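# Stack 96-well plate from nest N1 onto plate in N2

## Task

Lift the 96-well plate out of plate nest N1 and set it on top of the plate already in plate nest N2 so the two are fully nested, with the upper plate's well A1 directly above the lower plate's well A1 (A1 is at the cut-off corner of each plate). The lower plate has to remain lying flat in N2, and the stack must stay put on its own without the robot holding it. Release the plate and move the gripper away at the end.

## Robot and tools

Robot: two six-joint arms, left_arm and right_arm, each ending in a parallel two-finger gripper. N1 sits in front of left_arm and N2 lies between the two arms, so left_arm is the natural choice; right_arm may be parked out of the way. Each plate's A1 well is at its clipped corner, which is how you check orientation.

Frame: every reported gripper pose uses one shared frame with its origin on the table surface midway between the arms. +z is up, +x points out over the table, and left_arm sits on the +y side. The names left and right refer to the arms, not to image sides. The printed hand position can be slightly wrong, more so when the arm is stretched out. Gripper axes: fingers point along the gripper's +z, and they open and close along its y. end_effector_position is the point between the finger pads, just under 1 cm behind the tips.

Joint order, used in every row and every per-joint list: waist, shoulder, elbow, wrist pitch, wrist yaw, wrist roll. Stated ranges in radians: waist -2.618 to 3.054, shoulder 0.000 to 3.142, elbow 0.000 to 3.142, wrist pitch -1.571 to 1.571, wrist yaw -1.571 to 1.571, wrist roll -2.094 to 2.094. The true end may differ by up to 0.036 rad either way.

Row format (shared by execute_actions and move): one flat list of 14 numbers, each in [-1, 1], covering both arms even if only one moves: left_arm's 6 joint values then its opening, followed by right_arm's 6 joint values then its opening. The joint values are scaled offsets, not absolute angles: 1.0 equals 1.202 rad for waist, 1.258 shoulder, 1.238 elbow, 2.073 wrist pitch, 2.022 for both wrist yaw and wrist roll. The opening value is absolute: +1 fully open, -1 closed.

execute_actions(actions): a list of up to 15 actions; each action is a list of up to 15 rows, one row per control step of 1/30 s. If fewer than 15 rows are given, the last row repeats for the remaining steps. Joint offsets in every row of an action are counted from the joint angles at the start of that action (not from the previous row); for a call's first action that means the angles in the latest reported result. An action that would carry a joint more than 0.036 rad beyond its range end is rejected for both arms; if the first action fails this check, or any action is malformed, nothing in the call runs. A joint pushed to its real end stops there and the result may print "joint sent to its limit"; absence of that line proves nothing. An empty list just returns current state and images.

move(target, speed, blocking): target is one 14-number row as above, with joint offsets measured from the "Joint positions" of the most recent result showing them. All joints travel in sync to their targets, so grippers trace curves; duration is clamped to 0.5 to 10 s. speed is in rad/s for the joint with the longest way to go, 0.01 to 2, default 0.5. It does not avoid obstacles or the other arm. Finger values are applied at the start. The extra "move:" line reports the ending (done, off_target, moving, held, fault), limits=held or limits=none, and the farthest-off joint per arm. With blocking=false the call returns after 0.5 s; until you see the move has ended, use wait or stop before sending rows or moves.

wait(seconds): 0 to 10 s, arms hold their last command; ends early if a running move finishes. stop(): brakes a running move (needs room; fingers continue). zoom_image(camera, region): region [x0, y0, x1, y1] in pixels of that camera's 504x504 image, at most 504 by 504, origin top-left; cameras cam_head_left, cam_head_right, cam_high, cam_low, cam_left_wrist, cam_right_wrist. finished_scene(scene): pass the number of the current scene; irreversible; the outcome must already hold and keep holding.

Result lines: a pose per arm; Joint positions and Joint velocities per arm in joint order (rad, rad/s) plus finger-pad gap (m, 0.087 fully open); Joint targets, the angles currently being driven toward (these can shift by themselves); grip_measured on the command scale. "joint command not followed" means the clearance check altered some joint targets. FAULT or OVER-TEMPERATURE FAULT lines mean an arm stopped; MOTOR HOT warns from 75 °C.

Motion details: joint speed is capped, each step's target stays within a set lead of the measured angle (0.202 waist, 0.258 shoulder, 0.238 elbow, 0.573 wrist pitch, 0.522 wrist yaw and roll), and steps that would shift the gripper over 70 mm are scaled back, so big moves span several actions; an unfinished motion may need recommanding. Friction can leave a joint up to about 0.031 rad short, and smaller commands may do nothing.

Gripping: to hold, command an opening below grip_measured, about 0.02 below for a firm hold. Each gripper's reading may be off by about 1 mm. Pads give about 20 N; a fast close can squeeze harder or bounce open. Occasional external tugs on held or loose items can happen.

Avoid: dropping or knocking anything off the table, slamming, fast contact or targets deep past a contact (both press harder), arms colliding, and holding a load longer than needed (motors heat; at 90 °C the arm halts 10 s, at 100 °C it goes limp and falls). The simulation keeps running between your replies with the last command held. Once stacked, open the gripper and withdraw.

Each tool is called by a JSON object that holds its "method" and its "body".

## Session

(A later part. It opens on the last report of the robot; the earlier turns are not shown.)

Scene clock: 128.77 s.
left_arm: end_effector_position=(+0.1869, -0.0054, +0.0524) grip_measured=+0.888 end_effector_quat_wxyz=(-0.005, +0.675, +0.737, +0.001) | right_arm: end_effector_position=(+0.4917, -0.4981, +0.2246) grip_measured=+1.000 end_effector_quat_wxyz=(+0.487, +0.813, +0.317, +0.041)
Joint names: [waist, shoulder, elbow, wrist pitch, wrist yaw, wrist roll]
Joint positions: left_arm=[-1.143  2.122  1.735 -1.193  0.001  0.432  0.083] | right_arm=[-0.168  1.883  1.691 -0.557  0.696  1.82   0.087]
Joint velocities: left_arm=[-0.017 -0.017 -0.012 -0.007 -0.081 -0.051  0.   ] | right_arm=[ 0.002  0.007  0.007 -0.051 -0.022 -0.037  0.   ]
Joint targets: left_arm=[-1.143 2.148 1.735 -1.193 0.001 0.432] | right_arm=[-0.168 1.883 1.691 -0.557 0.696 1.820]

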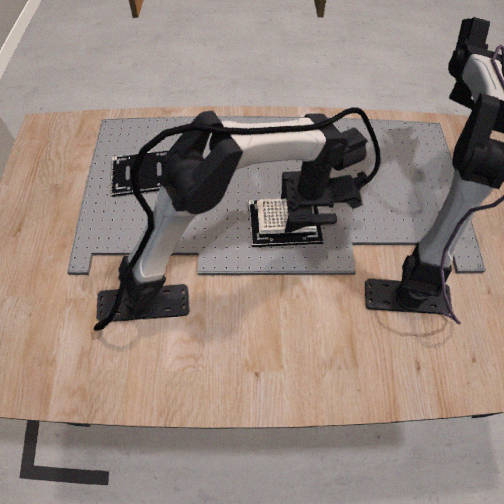

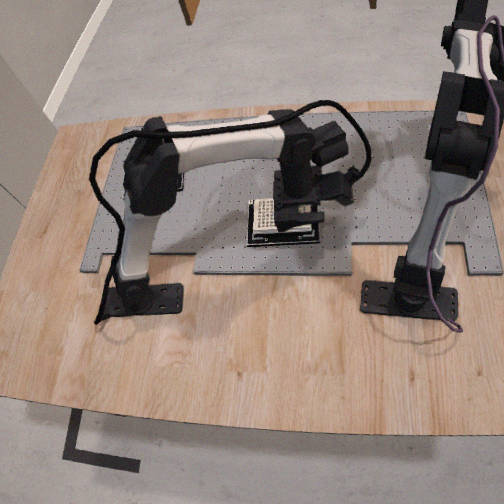

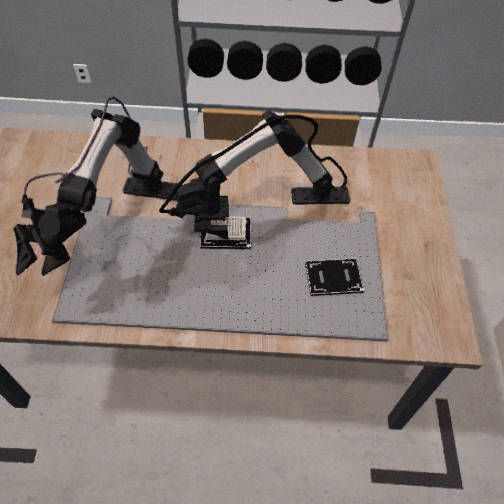

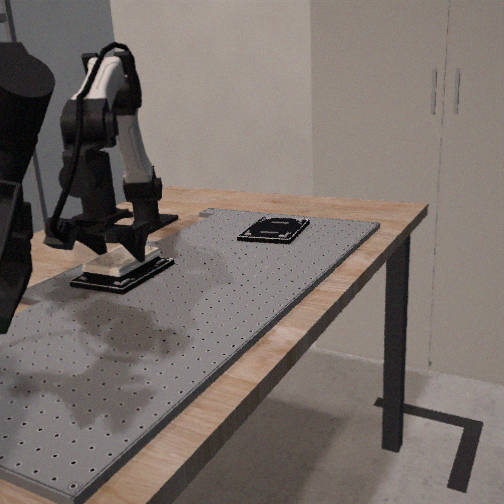

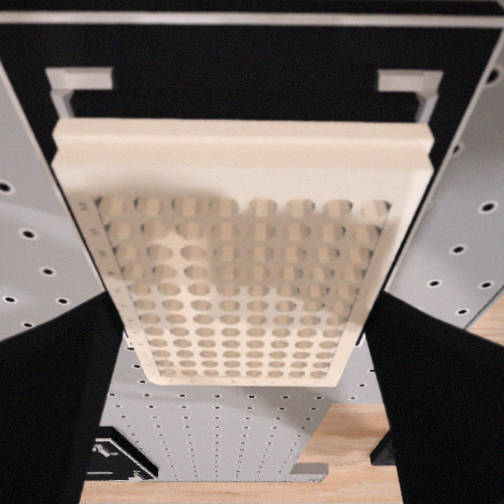

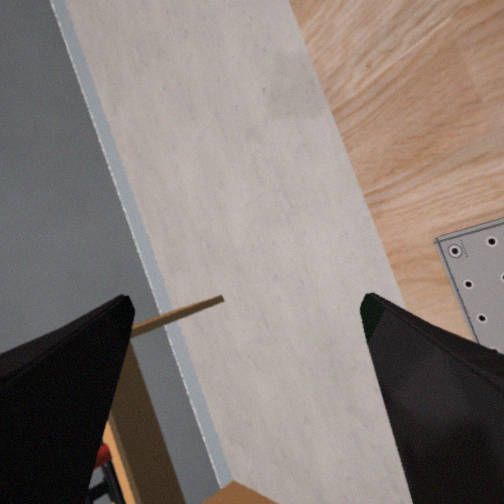

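{"method": "execute_actions", "body": {"actions": [[[0,0,0,0,0,0,0.86,0,0,0,0,0,0,1],[0,0,0,0,0,0,0.86,0,0,0,0,0,0,1],[0,0,0,0,0,0,0.87,0,0,0,0,0,0,1],[0,0,0,0,0,0,0.88,0,0,0,0,0,0,1],[0,0,0,0,0,0,0.89,0,0,0,0,0,0,1],[0,0,0,0,0,0,0.9,0,0,0,0,0,0,1],[0,0,0,0,0,0,0.92,0,0,0,0,0,0,1],[0,0,0,0,0,0,0.95,0,0,0,0,0,0,1],[0,0,0,0,0,0,1,0,0,0,0,0,0,1]]]}}

{"method": "zoom_image", "body": {"camera": "cam_low", "region": [60, 215, 185, 300]}}

{"method": "zoom_image", "body": {"camera": "cam_left_wrist", "region": [20, 40, 140, 160]}}

{"method": "zoom_image", "body": {"camera": "cam_left_wrist", "region": [350, 40, 470, 160]}}

Scene clock: 134.53 s.
left_arm: end_effector_position=(+0.1869, -0.0054, +0.0524) grip_measured=+1.000 end_effector_quat_wxyz=(-0.005, +0.675, +0.737, +0.001) | right_arm: end_effector_position=(+0.4917, -0.4981, +0.2246) grip_measured=+1.000 end_effector_quat_wxyz=(+0.487, +0.813, +0.317, +0.041)
Joint names: [waist, shoulder, elbow, wrist pitch, wrist yaw, wrist roll]
Joint positions: left_arm=[-1.143  2.122  1.735 -1.193  0.001  0.432  0.087] | right_arm=[-0.168  1.883  1.691 -0.557  0.696  1.82   0.087]
Joint velocities: left_arm=[-0.002  0.017 -0.017  0.051 -0.125  0.037  0.   ] | right_arm=[-0.017 -0.002  0.022 -0.022 -0.022 -0.007  0.   ]
Joint targets: left_arm=[-1.143 2.122 1.735 -1.193 0.001 0.432] | right_arm=[-0.168 1.883 1.691 -0.557 0.696 1.820]

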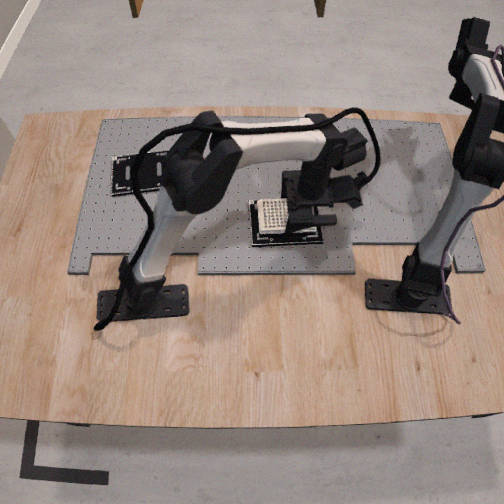

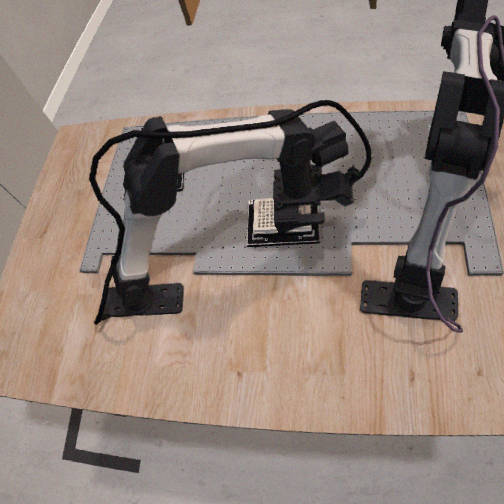

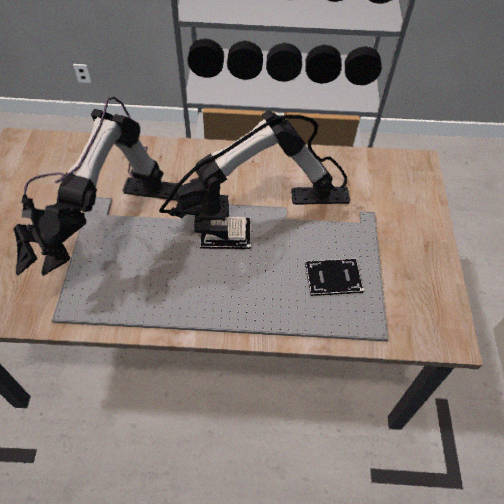

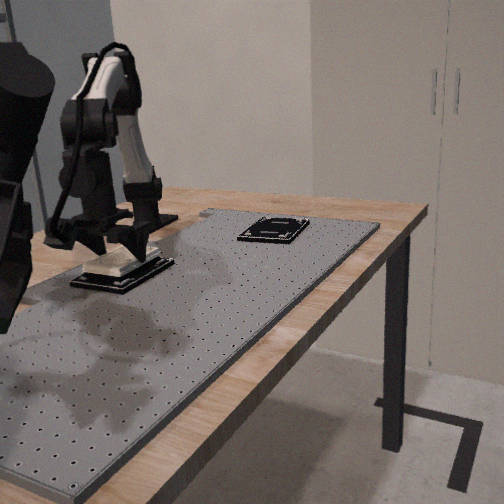

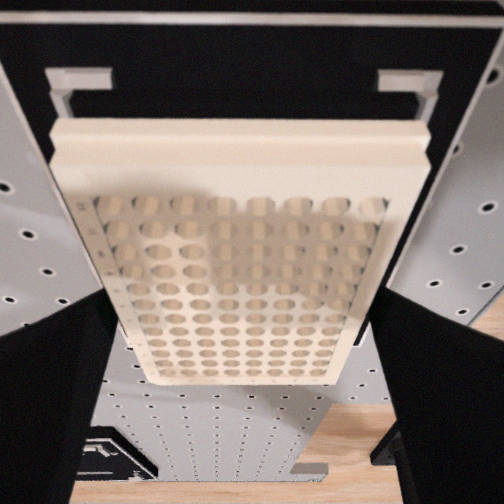

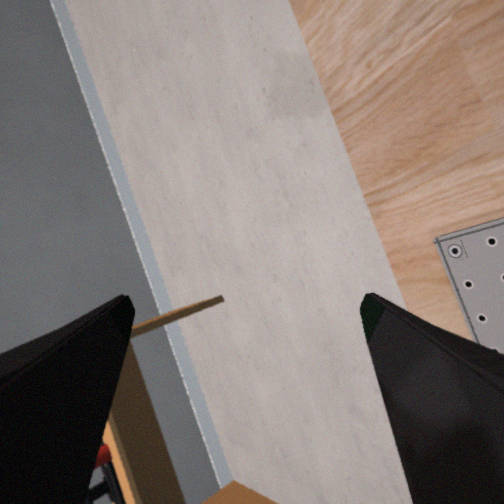

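Region (60, 215, 185, 300) of cam_low's 504x504 image, scaled by 4.032, with more detail than that image has; it fills the top 343 rows of this view, and the rest is white.

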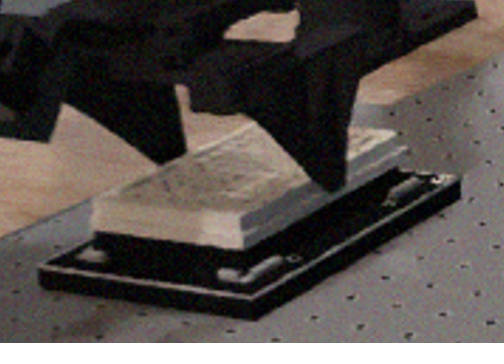

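Region (20, 40, 140, 160) of cam_left_wrist's 504x504 image, scaled by 4.200, with more detail than that image has.

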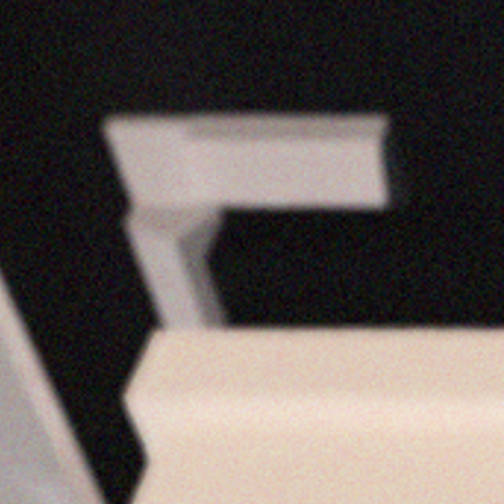

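Region (350, 40, 470, 160) of cam_left_wrist's 504x504 image, scaled by 4.200, with more detail than that image has.

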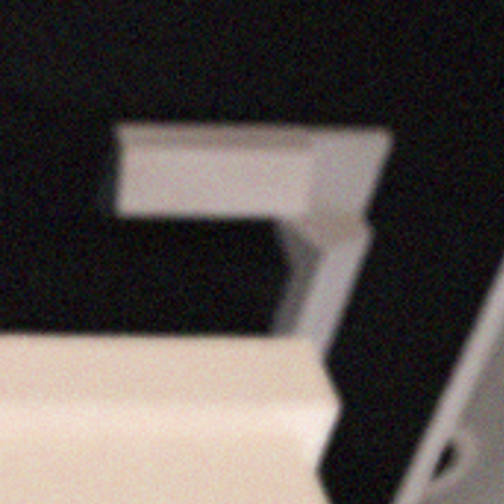

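{"method": "move", "body": {"target": [0,-0.06,0,0,0,0,1,0,0,0,0,0,0,1], "speed": 0.15}}

{"method": "move", "body": {"target": [0.4,-0.3,-0.1,-0.1,0,0.2,1,0,0,0,0,0,0,1], "speed": 0.7}}

{"method": "zoom_image", "body": {"camera": "cam_low", "region": [65, 230, 180, 300]}}

{"method": "zoom_image", "body": {"camera": "cam_high", "region": [195, 205, 260, 255]}}

{"method": "zoom_image", "body": {"camera": "cam_head_right", "region": [240, 185, 330, 255]}}

Scene clock: 140.10 s.
left_arm: end_effector_position=(+0.1885, -0.0082, +0.0753) grip_measured=+1.000 end_effector_quat_wxyz=(+0.027, +0.675, +0.737, -0.009) | right_arm: end_effector_position=(+0.4917, -0.4981, +0.2246) grip_measured=+1.000 end_effector_quat_wxyz=(+0.487, +0.813, +0.317, +0.041)
Joint names: [waist, shoulder, elbow, wrist pitch, wrist yaw, wrist roll]
Joint positions: left_arm=[-1.143  2.056  1.735 -1.193  0.001  0.432  0.087] | right_arm=[-0.168  1.883  1.691 -0.557  0.696  1.82   0.087]
Joint velocities: left_arm=[ 0.012 -0.007 -0.002 -0.051  0.007  0.007  0.   ] | right_arm=[-0.012  0.017 -0.007 -0.037  0.037  0.051  0.   ]
Joint targets: left_arm=[-1.143 2.047 1.735 -1.193 0.001 0.432] | right_arm=[-0.168 1.883 1.691 -0.557 0.696 1.820]
move: done; limits=none; left_arm: farthest joint: the shoulder, 0.010 radians from its target (0.076 radians at the start); right_arm: farthest joint: the waist, 0.000 radians from its target (0.000 radians at the start)

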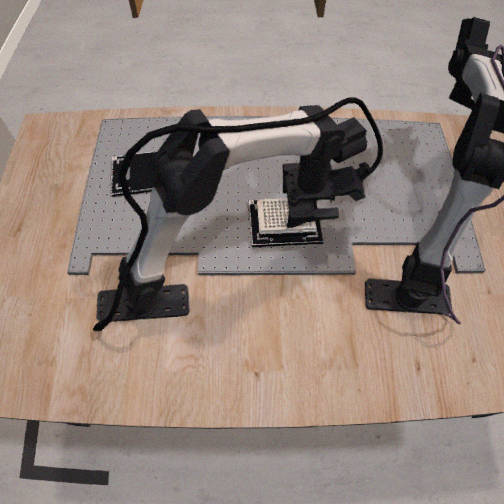

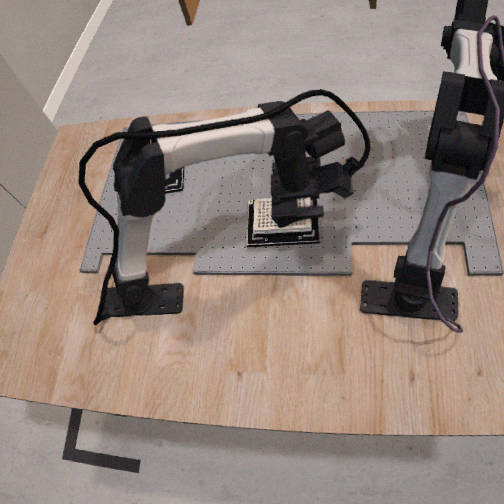

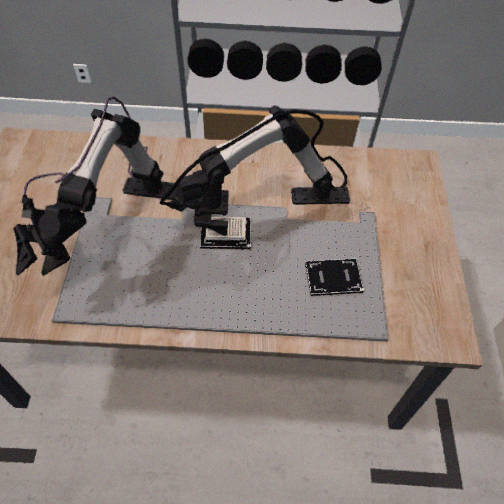

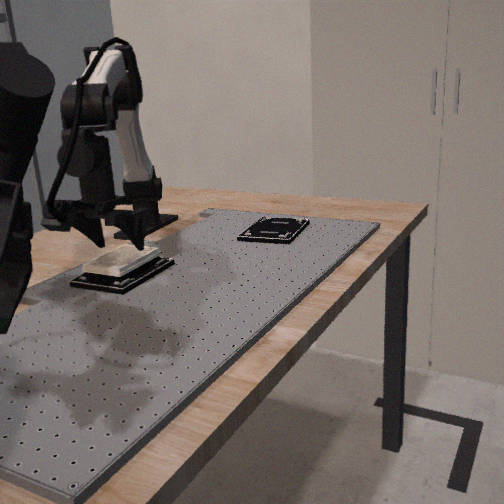

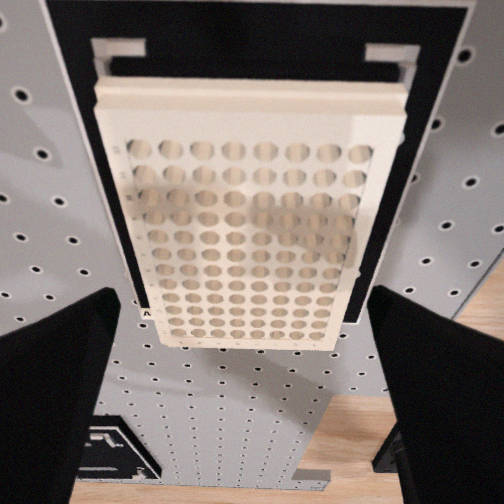

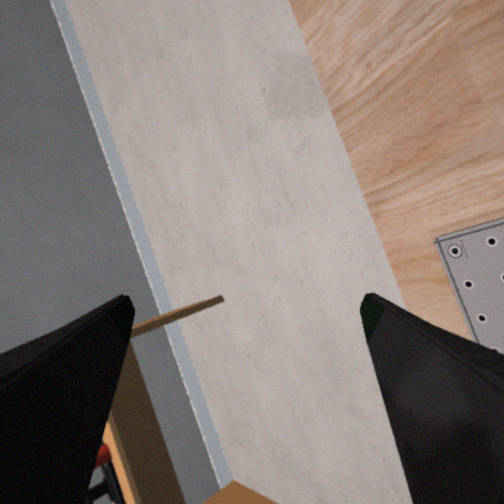

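Scene clock: 141.60 s.
left_arm: end_effector_position=(+0.2615, +0.1664, +0.1738) grip_measured=+1.000 end_effector_quat_wxyz=(+0.069, +0.643, +0.762, +0.008) | right_arm: end_effector_position=(+0.4917, -0.4981, +0.2246) grip_measured=+1.000 end_effector_quat_wxyz=(+0.487, +0.813, +0.317, +0.041)
Joint names: [waist, shoulder, elbow, wrist pitch, wrist yaw, wrist roll]
Joint positions: left_arm=[-0.663  1.684  1.639 -1.386  0.003  0.831  0.087] | right_arm=[-0.168  1.883  1.691 -0.557  0.696  1.82   0.087]
Joint velocities: left_arm=[-0.017 -0.022 -0.002  0.022 -0.022  0.007  0.   ] | right_arm=[ 0.012 -0.002 -0.007 -0.051 -0.051  0.125  0.   ]
Joint targets: left_arm=[-0.662 1.679 1.611 -1.400 0.001 0.837] | right_arm=[-0.168 1.883 1.691 -0.557 0.696 1.820]
move: off_target (left_arm); limits=none; left_arm: farthest joint: the elbow, 0.028 radians from its target (0.124 radians at the start); right_arm: farthest joint: the waist, 0.000 radians from its target (0.000 radians at the start)

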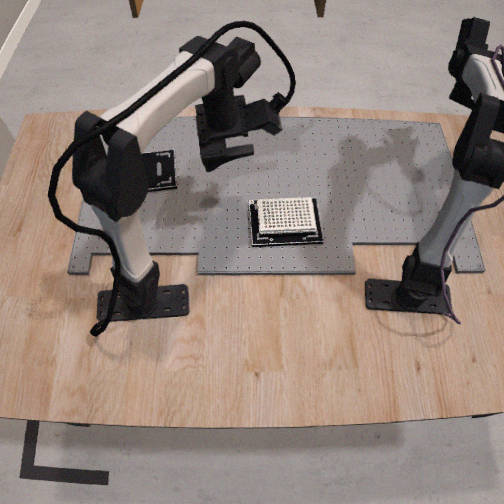

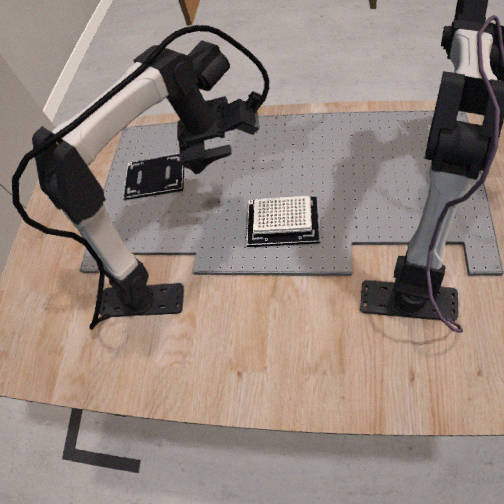

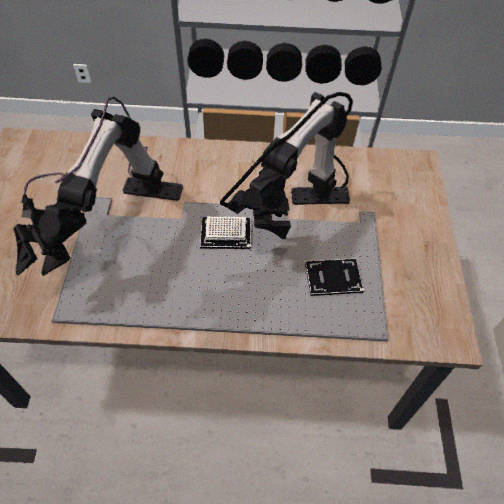

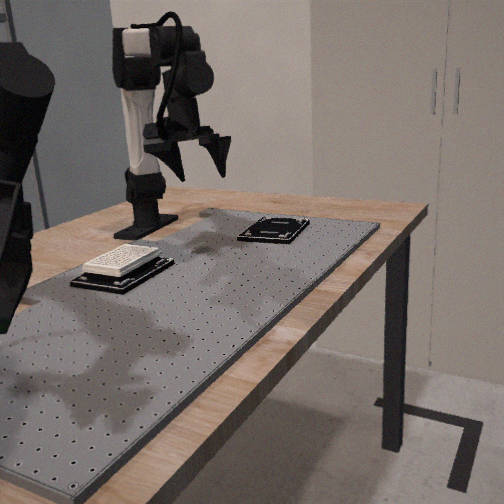

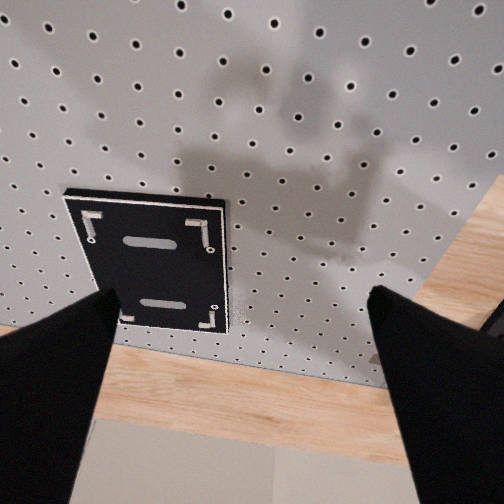

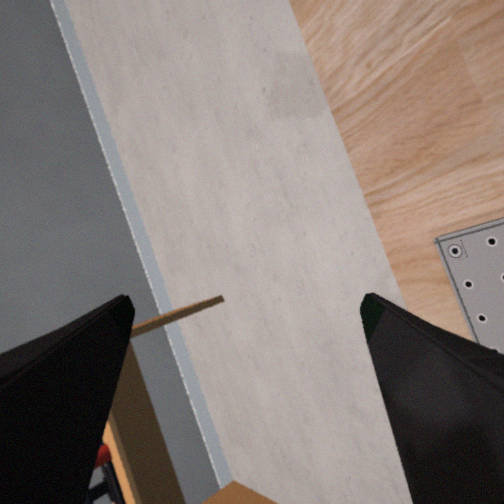

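Region (65, 230, 180, 300) of cam_low's 504x504 image, scaled by 4.383, with more detail than that image has; it fills the top 307 rows of this view, and the rest is white.

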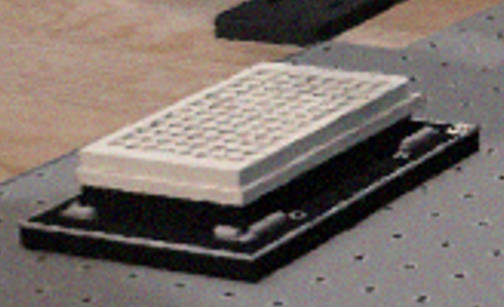

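Region (195, 205, 260, 255) of cam_high's 504x504 image, scaled by 7.754, with more detail than that image has; it fills the top 388 rows of this view, and the rest is white.

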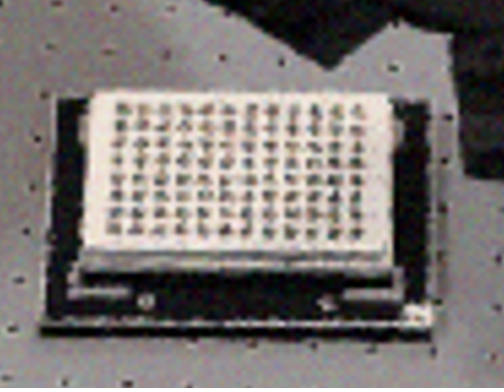

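Region (240, 185, 330, 255) of cam_head_right's 504x504 image, scaled by 5.600, with more detail than that image has.

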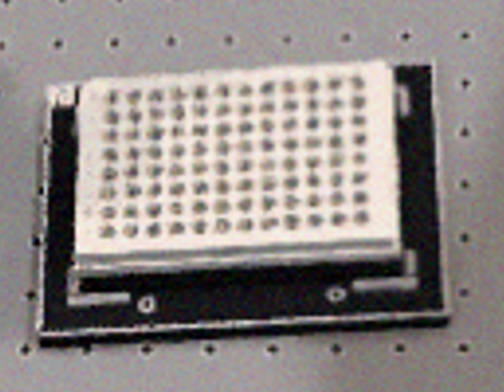

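{"method": "zoom_image", "body": {"camera": "cam_head_left", "region": [246, 220, 326, 250]}}

{"method": "zoom_image", "body": {"camera": "cam_low", "region": [110, 240, 180, 295]}}

{"method": "zoom_image", "body": {"camera": "cam_low", "region": [68, 240, 138, 295]}}

Region (246, 220, 326, 250) of cam_head_left's 504x504 image, scaled by 6.300, with more detail than that image has; it fills the top 189 rows of this view, and the rest is white.

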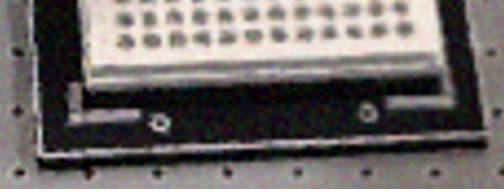

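Region (110, 240, 180, 295) of cam_low's 504x504 image, scaled by 7.200, with more detail than that image has; it fills the top 396 rows of this view, and the rest is white.

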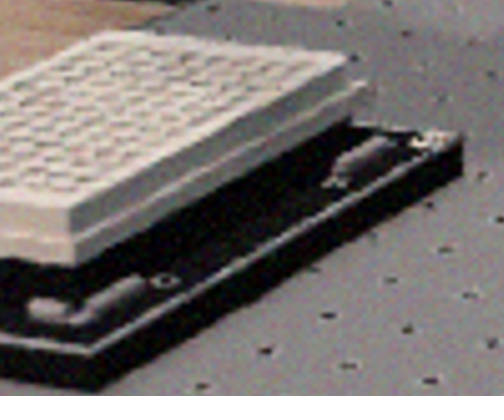

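Region (68, 240, 138, 295) of cam_low's 504x504 image, scaled by 7.200, with more detail than that image has; it fills the top 396 rows of this view, and the rest is white.

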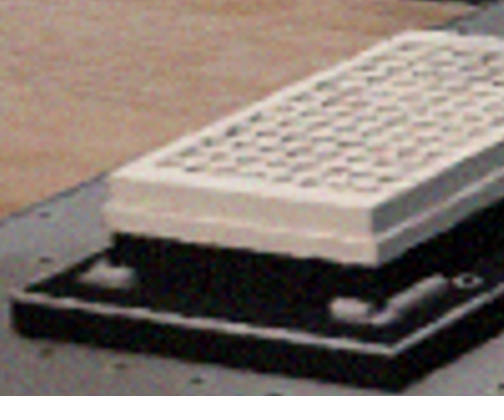

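{"method": "move", "body": {"target": [-0.447,0.168,-0.095,0.081,0,0.556,1,0,0,0,0,0,0,1], "speed": 1.0}}

Scene clock: 159.13 s.
left_arm: end_effector_position=(+0.1882, -0.0056, +0.0901) grip_measured=+1.000 end_effector_quat_wxyz=(+0.000, +0.999, +0.044, -0.001) | right_arm: end_effector_position=(+0.4917, -0.4981, +0.2246) grip_measured=+1.000 end_effector_quat_wxyz=(+0.487, +0.813, +0.317, +0.041)
Joint names: [waist, shoulder, elbow, wrist pitch, wrist yaw, wrist roll]
Joint positions: left_arm=[-1.197  1.882  1.542 -1.231  0.003  1.949  0.087] | right_arm=[-0.168  1.883  1.691 -0.557  0.696  1.82   0.087]
Joint velocities: left_arm=[-0.012 -0.002  0.007 -0.037  0.022  0.007  0.   ] | right_arm=[-0.002  0.002 -0.002 -0.007 -0.022  0.037  0.   ]
Joint targets: left_arm=[-1.200 1.895 1.522 -1.219 0.003 1.955] | right_arm=[-0.168 1.883 1.691 -0.557 0.696 1.820]
move: done; limits=none; left_arm: farthest joint: the elbow, 0.020 radians from its target (0.118 radians at the start); right_arm: farthest joint: the waist, 0.000 radians from its target (0.000 radians at the start)

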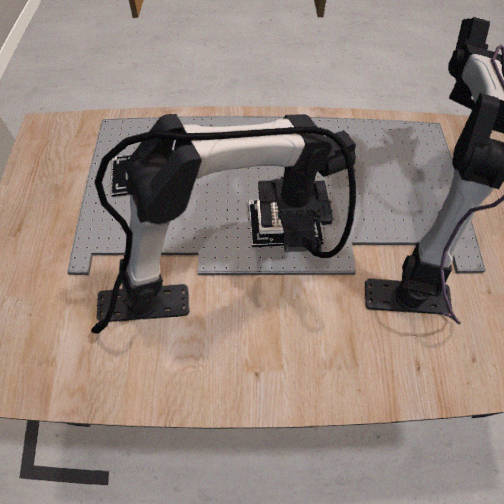

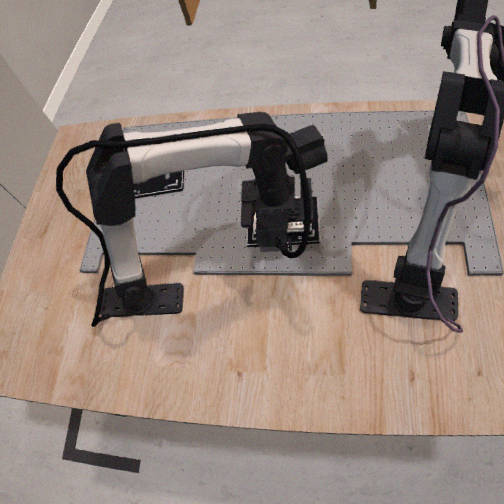

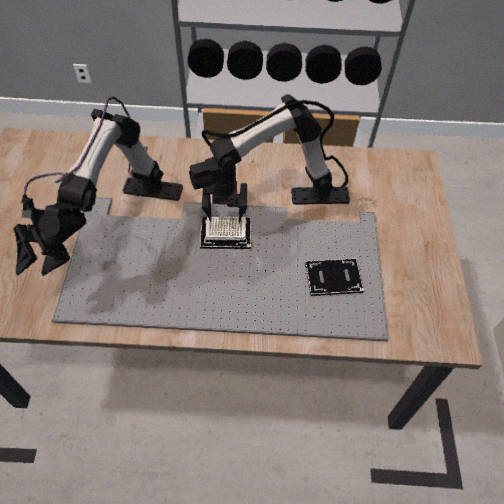

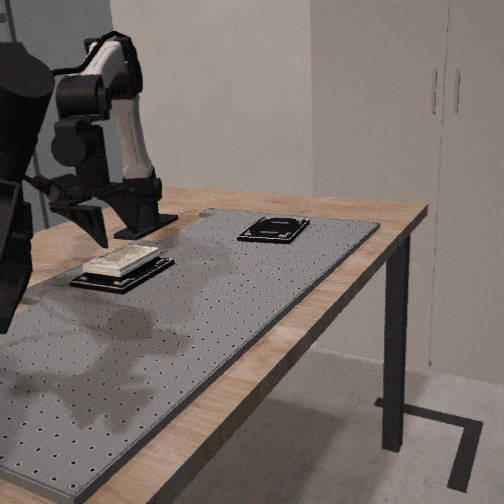

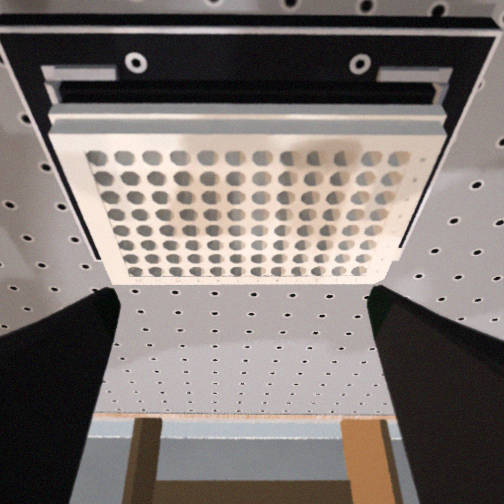

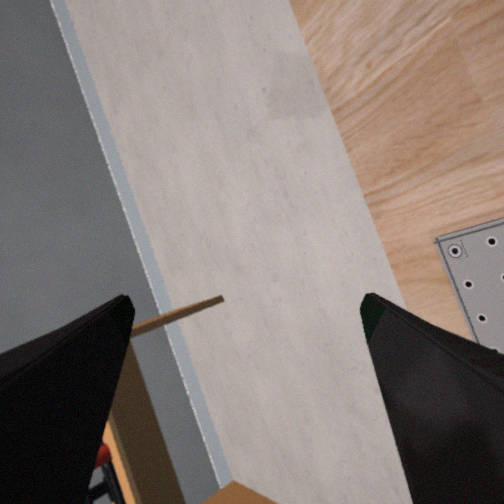

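Parallel and centred. Retreating.

{"method": "move", "body": {"target": [0.5,-0.35,-0.1,-0.1,0,0,1,0,0,0,0,0,0,1], "speed": 0.9}}

{"method": "zoom_image", "body": {"camera": "cam_low", "region": [65, 230, 180, 300]}}

Scene clock: 162.40 s.
left_arm: end_effector_position=(+0.2545, +0.2006, +0.1886) grip_measured=+1.000 end_effector_quat_wxyz=(+0.053, +0.940, +0.333, +0.044) | right_arm: end_effector_position=(+0.4917, -0.4981, +0.2246) grip_measured=+1.000 end_effector_quat_wxyz=(+0.487, +0.813, +0.317, +0.041)
Joint names: [waist, shoulder, elbow, wrist pitch, wrist yaw, wrist roll]
Joint positions: left_arm=[-0.602  1.448  1.44  -1.426  0.004  1.95   0.087] | right_arm=[-0.168  1.883  1.691 -0.557  0.696  1.82   0.087]
Joint velocities: left_arm=[-0.022  0.022 -0.012 -0.081 -0.081 -0.007  0.   ] | right_arm=[ 0.012  0.017  0.017 -0.051  0.022  0.037  0.   ]
Joint targets: left_arm=[-0.596 1.442 1.418 -1.439 0.003 1.950] | right_arm=[-0.168 1.883 1.691 -0.557 0.696 1.820]
move: off_target (left_arm); limits=none; left_arm: farthest joint: the elbow, 0.022 radians from its target (0.124 radians at the start); right_arm: farthest joint: the waist, 0.000 radians from its target (0.000 radians at the start)

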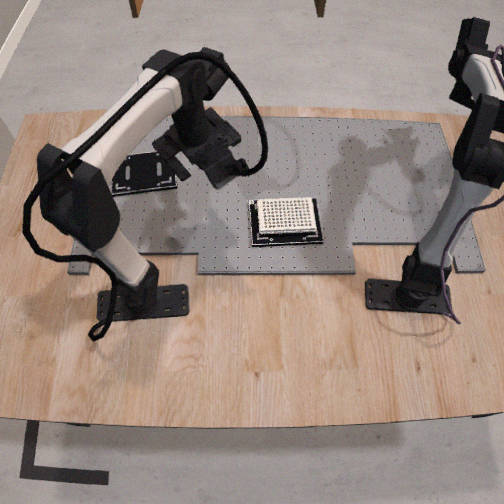

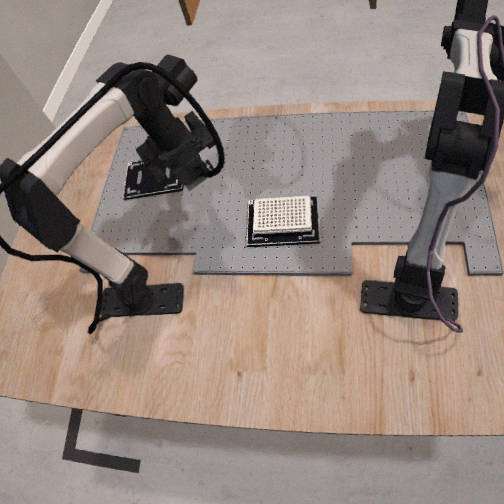

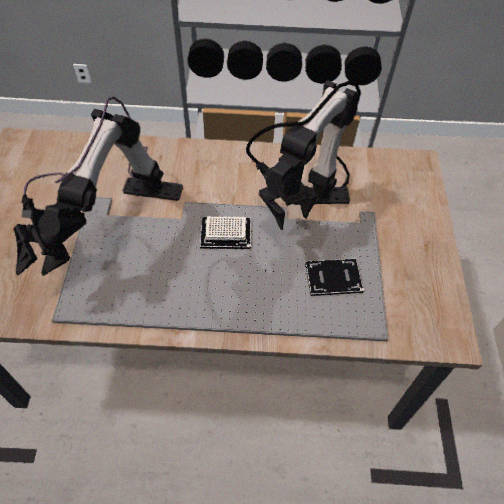

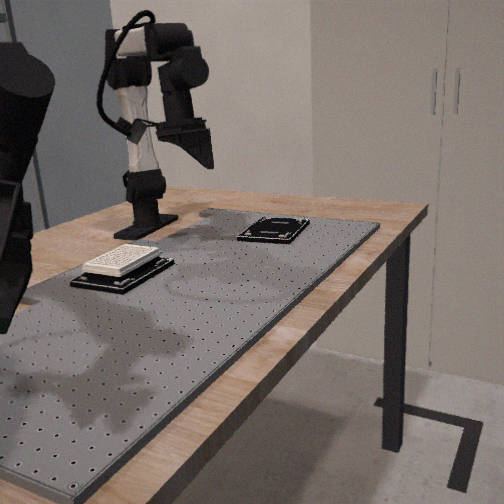

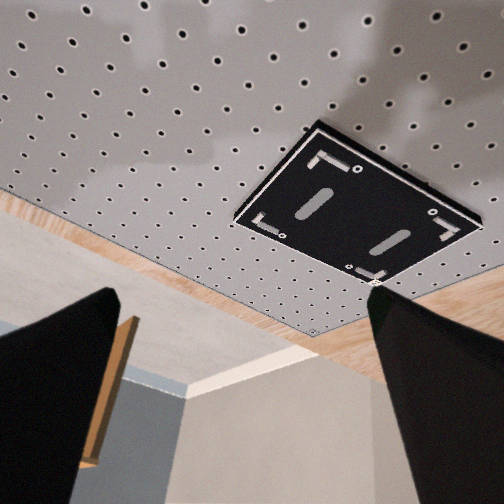

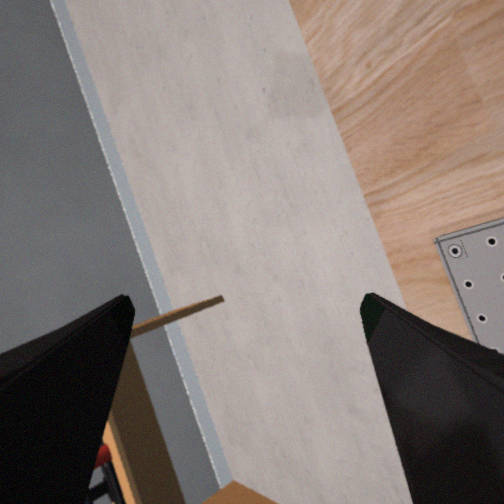

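Region (65, 230, 180, 300) of cam_low's 504x504 image, scaled by 4.383, with more detail than that image has; it fills the top 307 rows of this view, and the rest is white.

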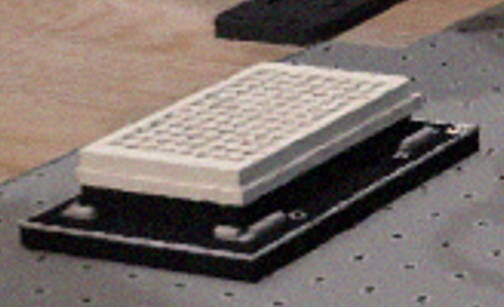

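{"method": "finished_scene", "body": {"scene": 1}}

The scene is finished: the task was done.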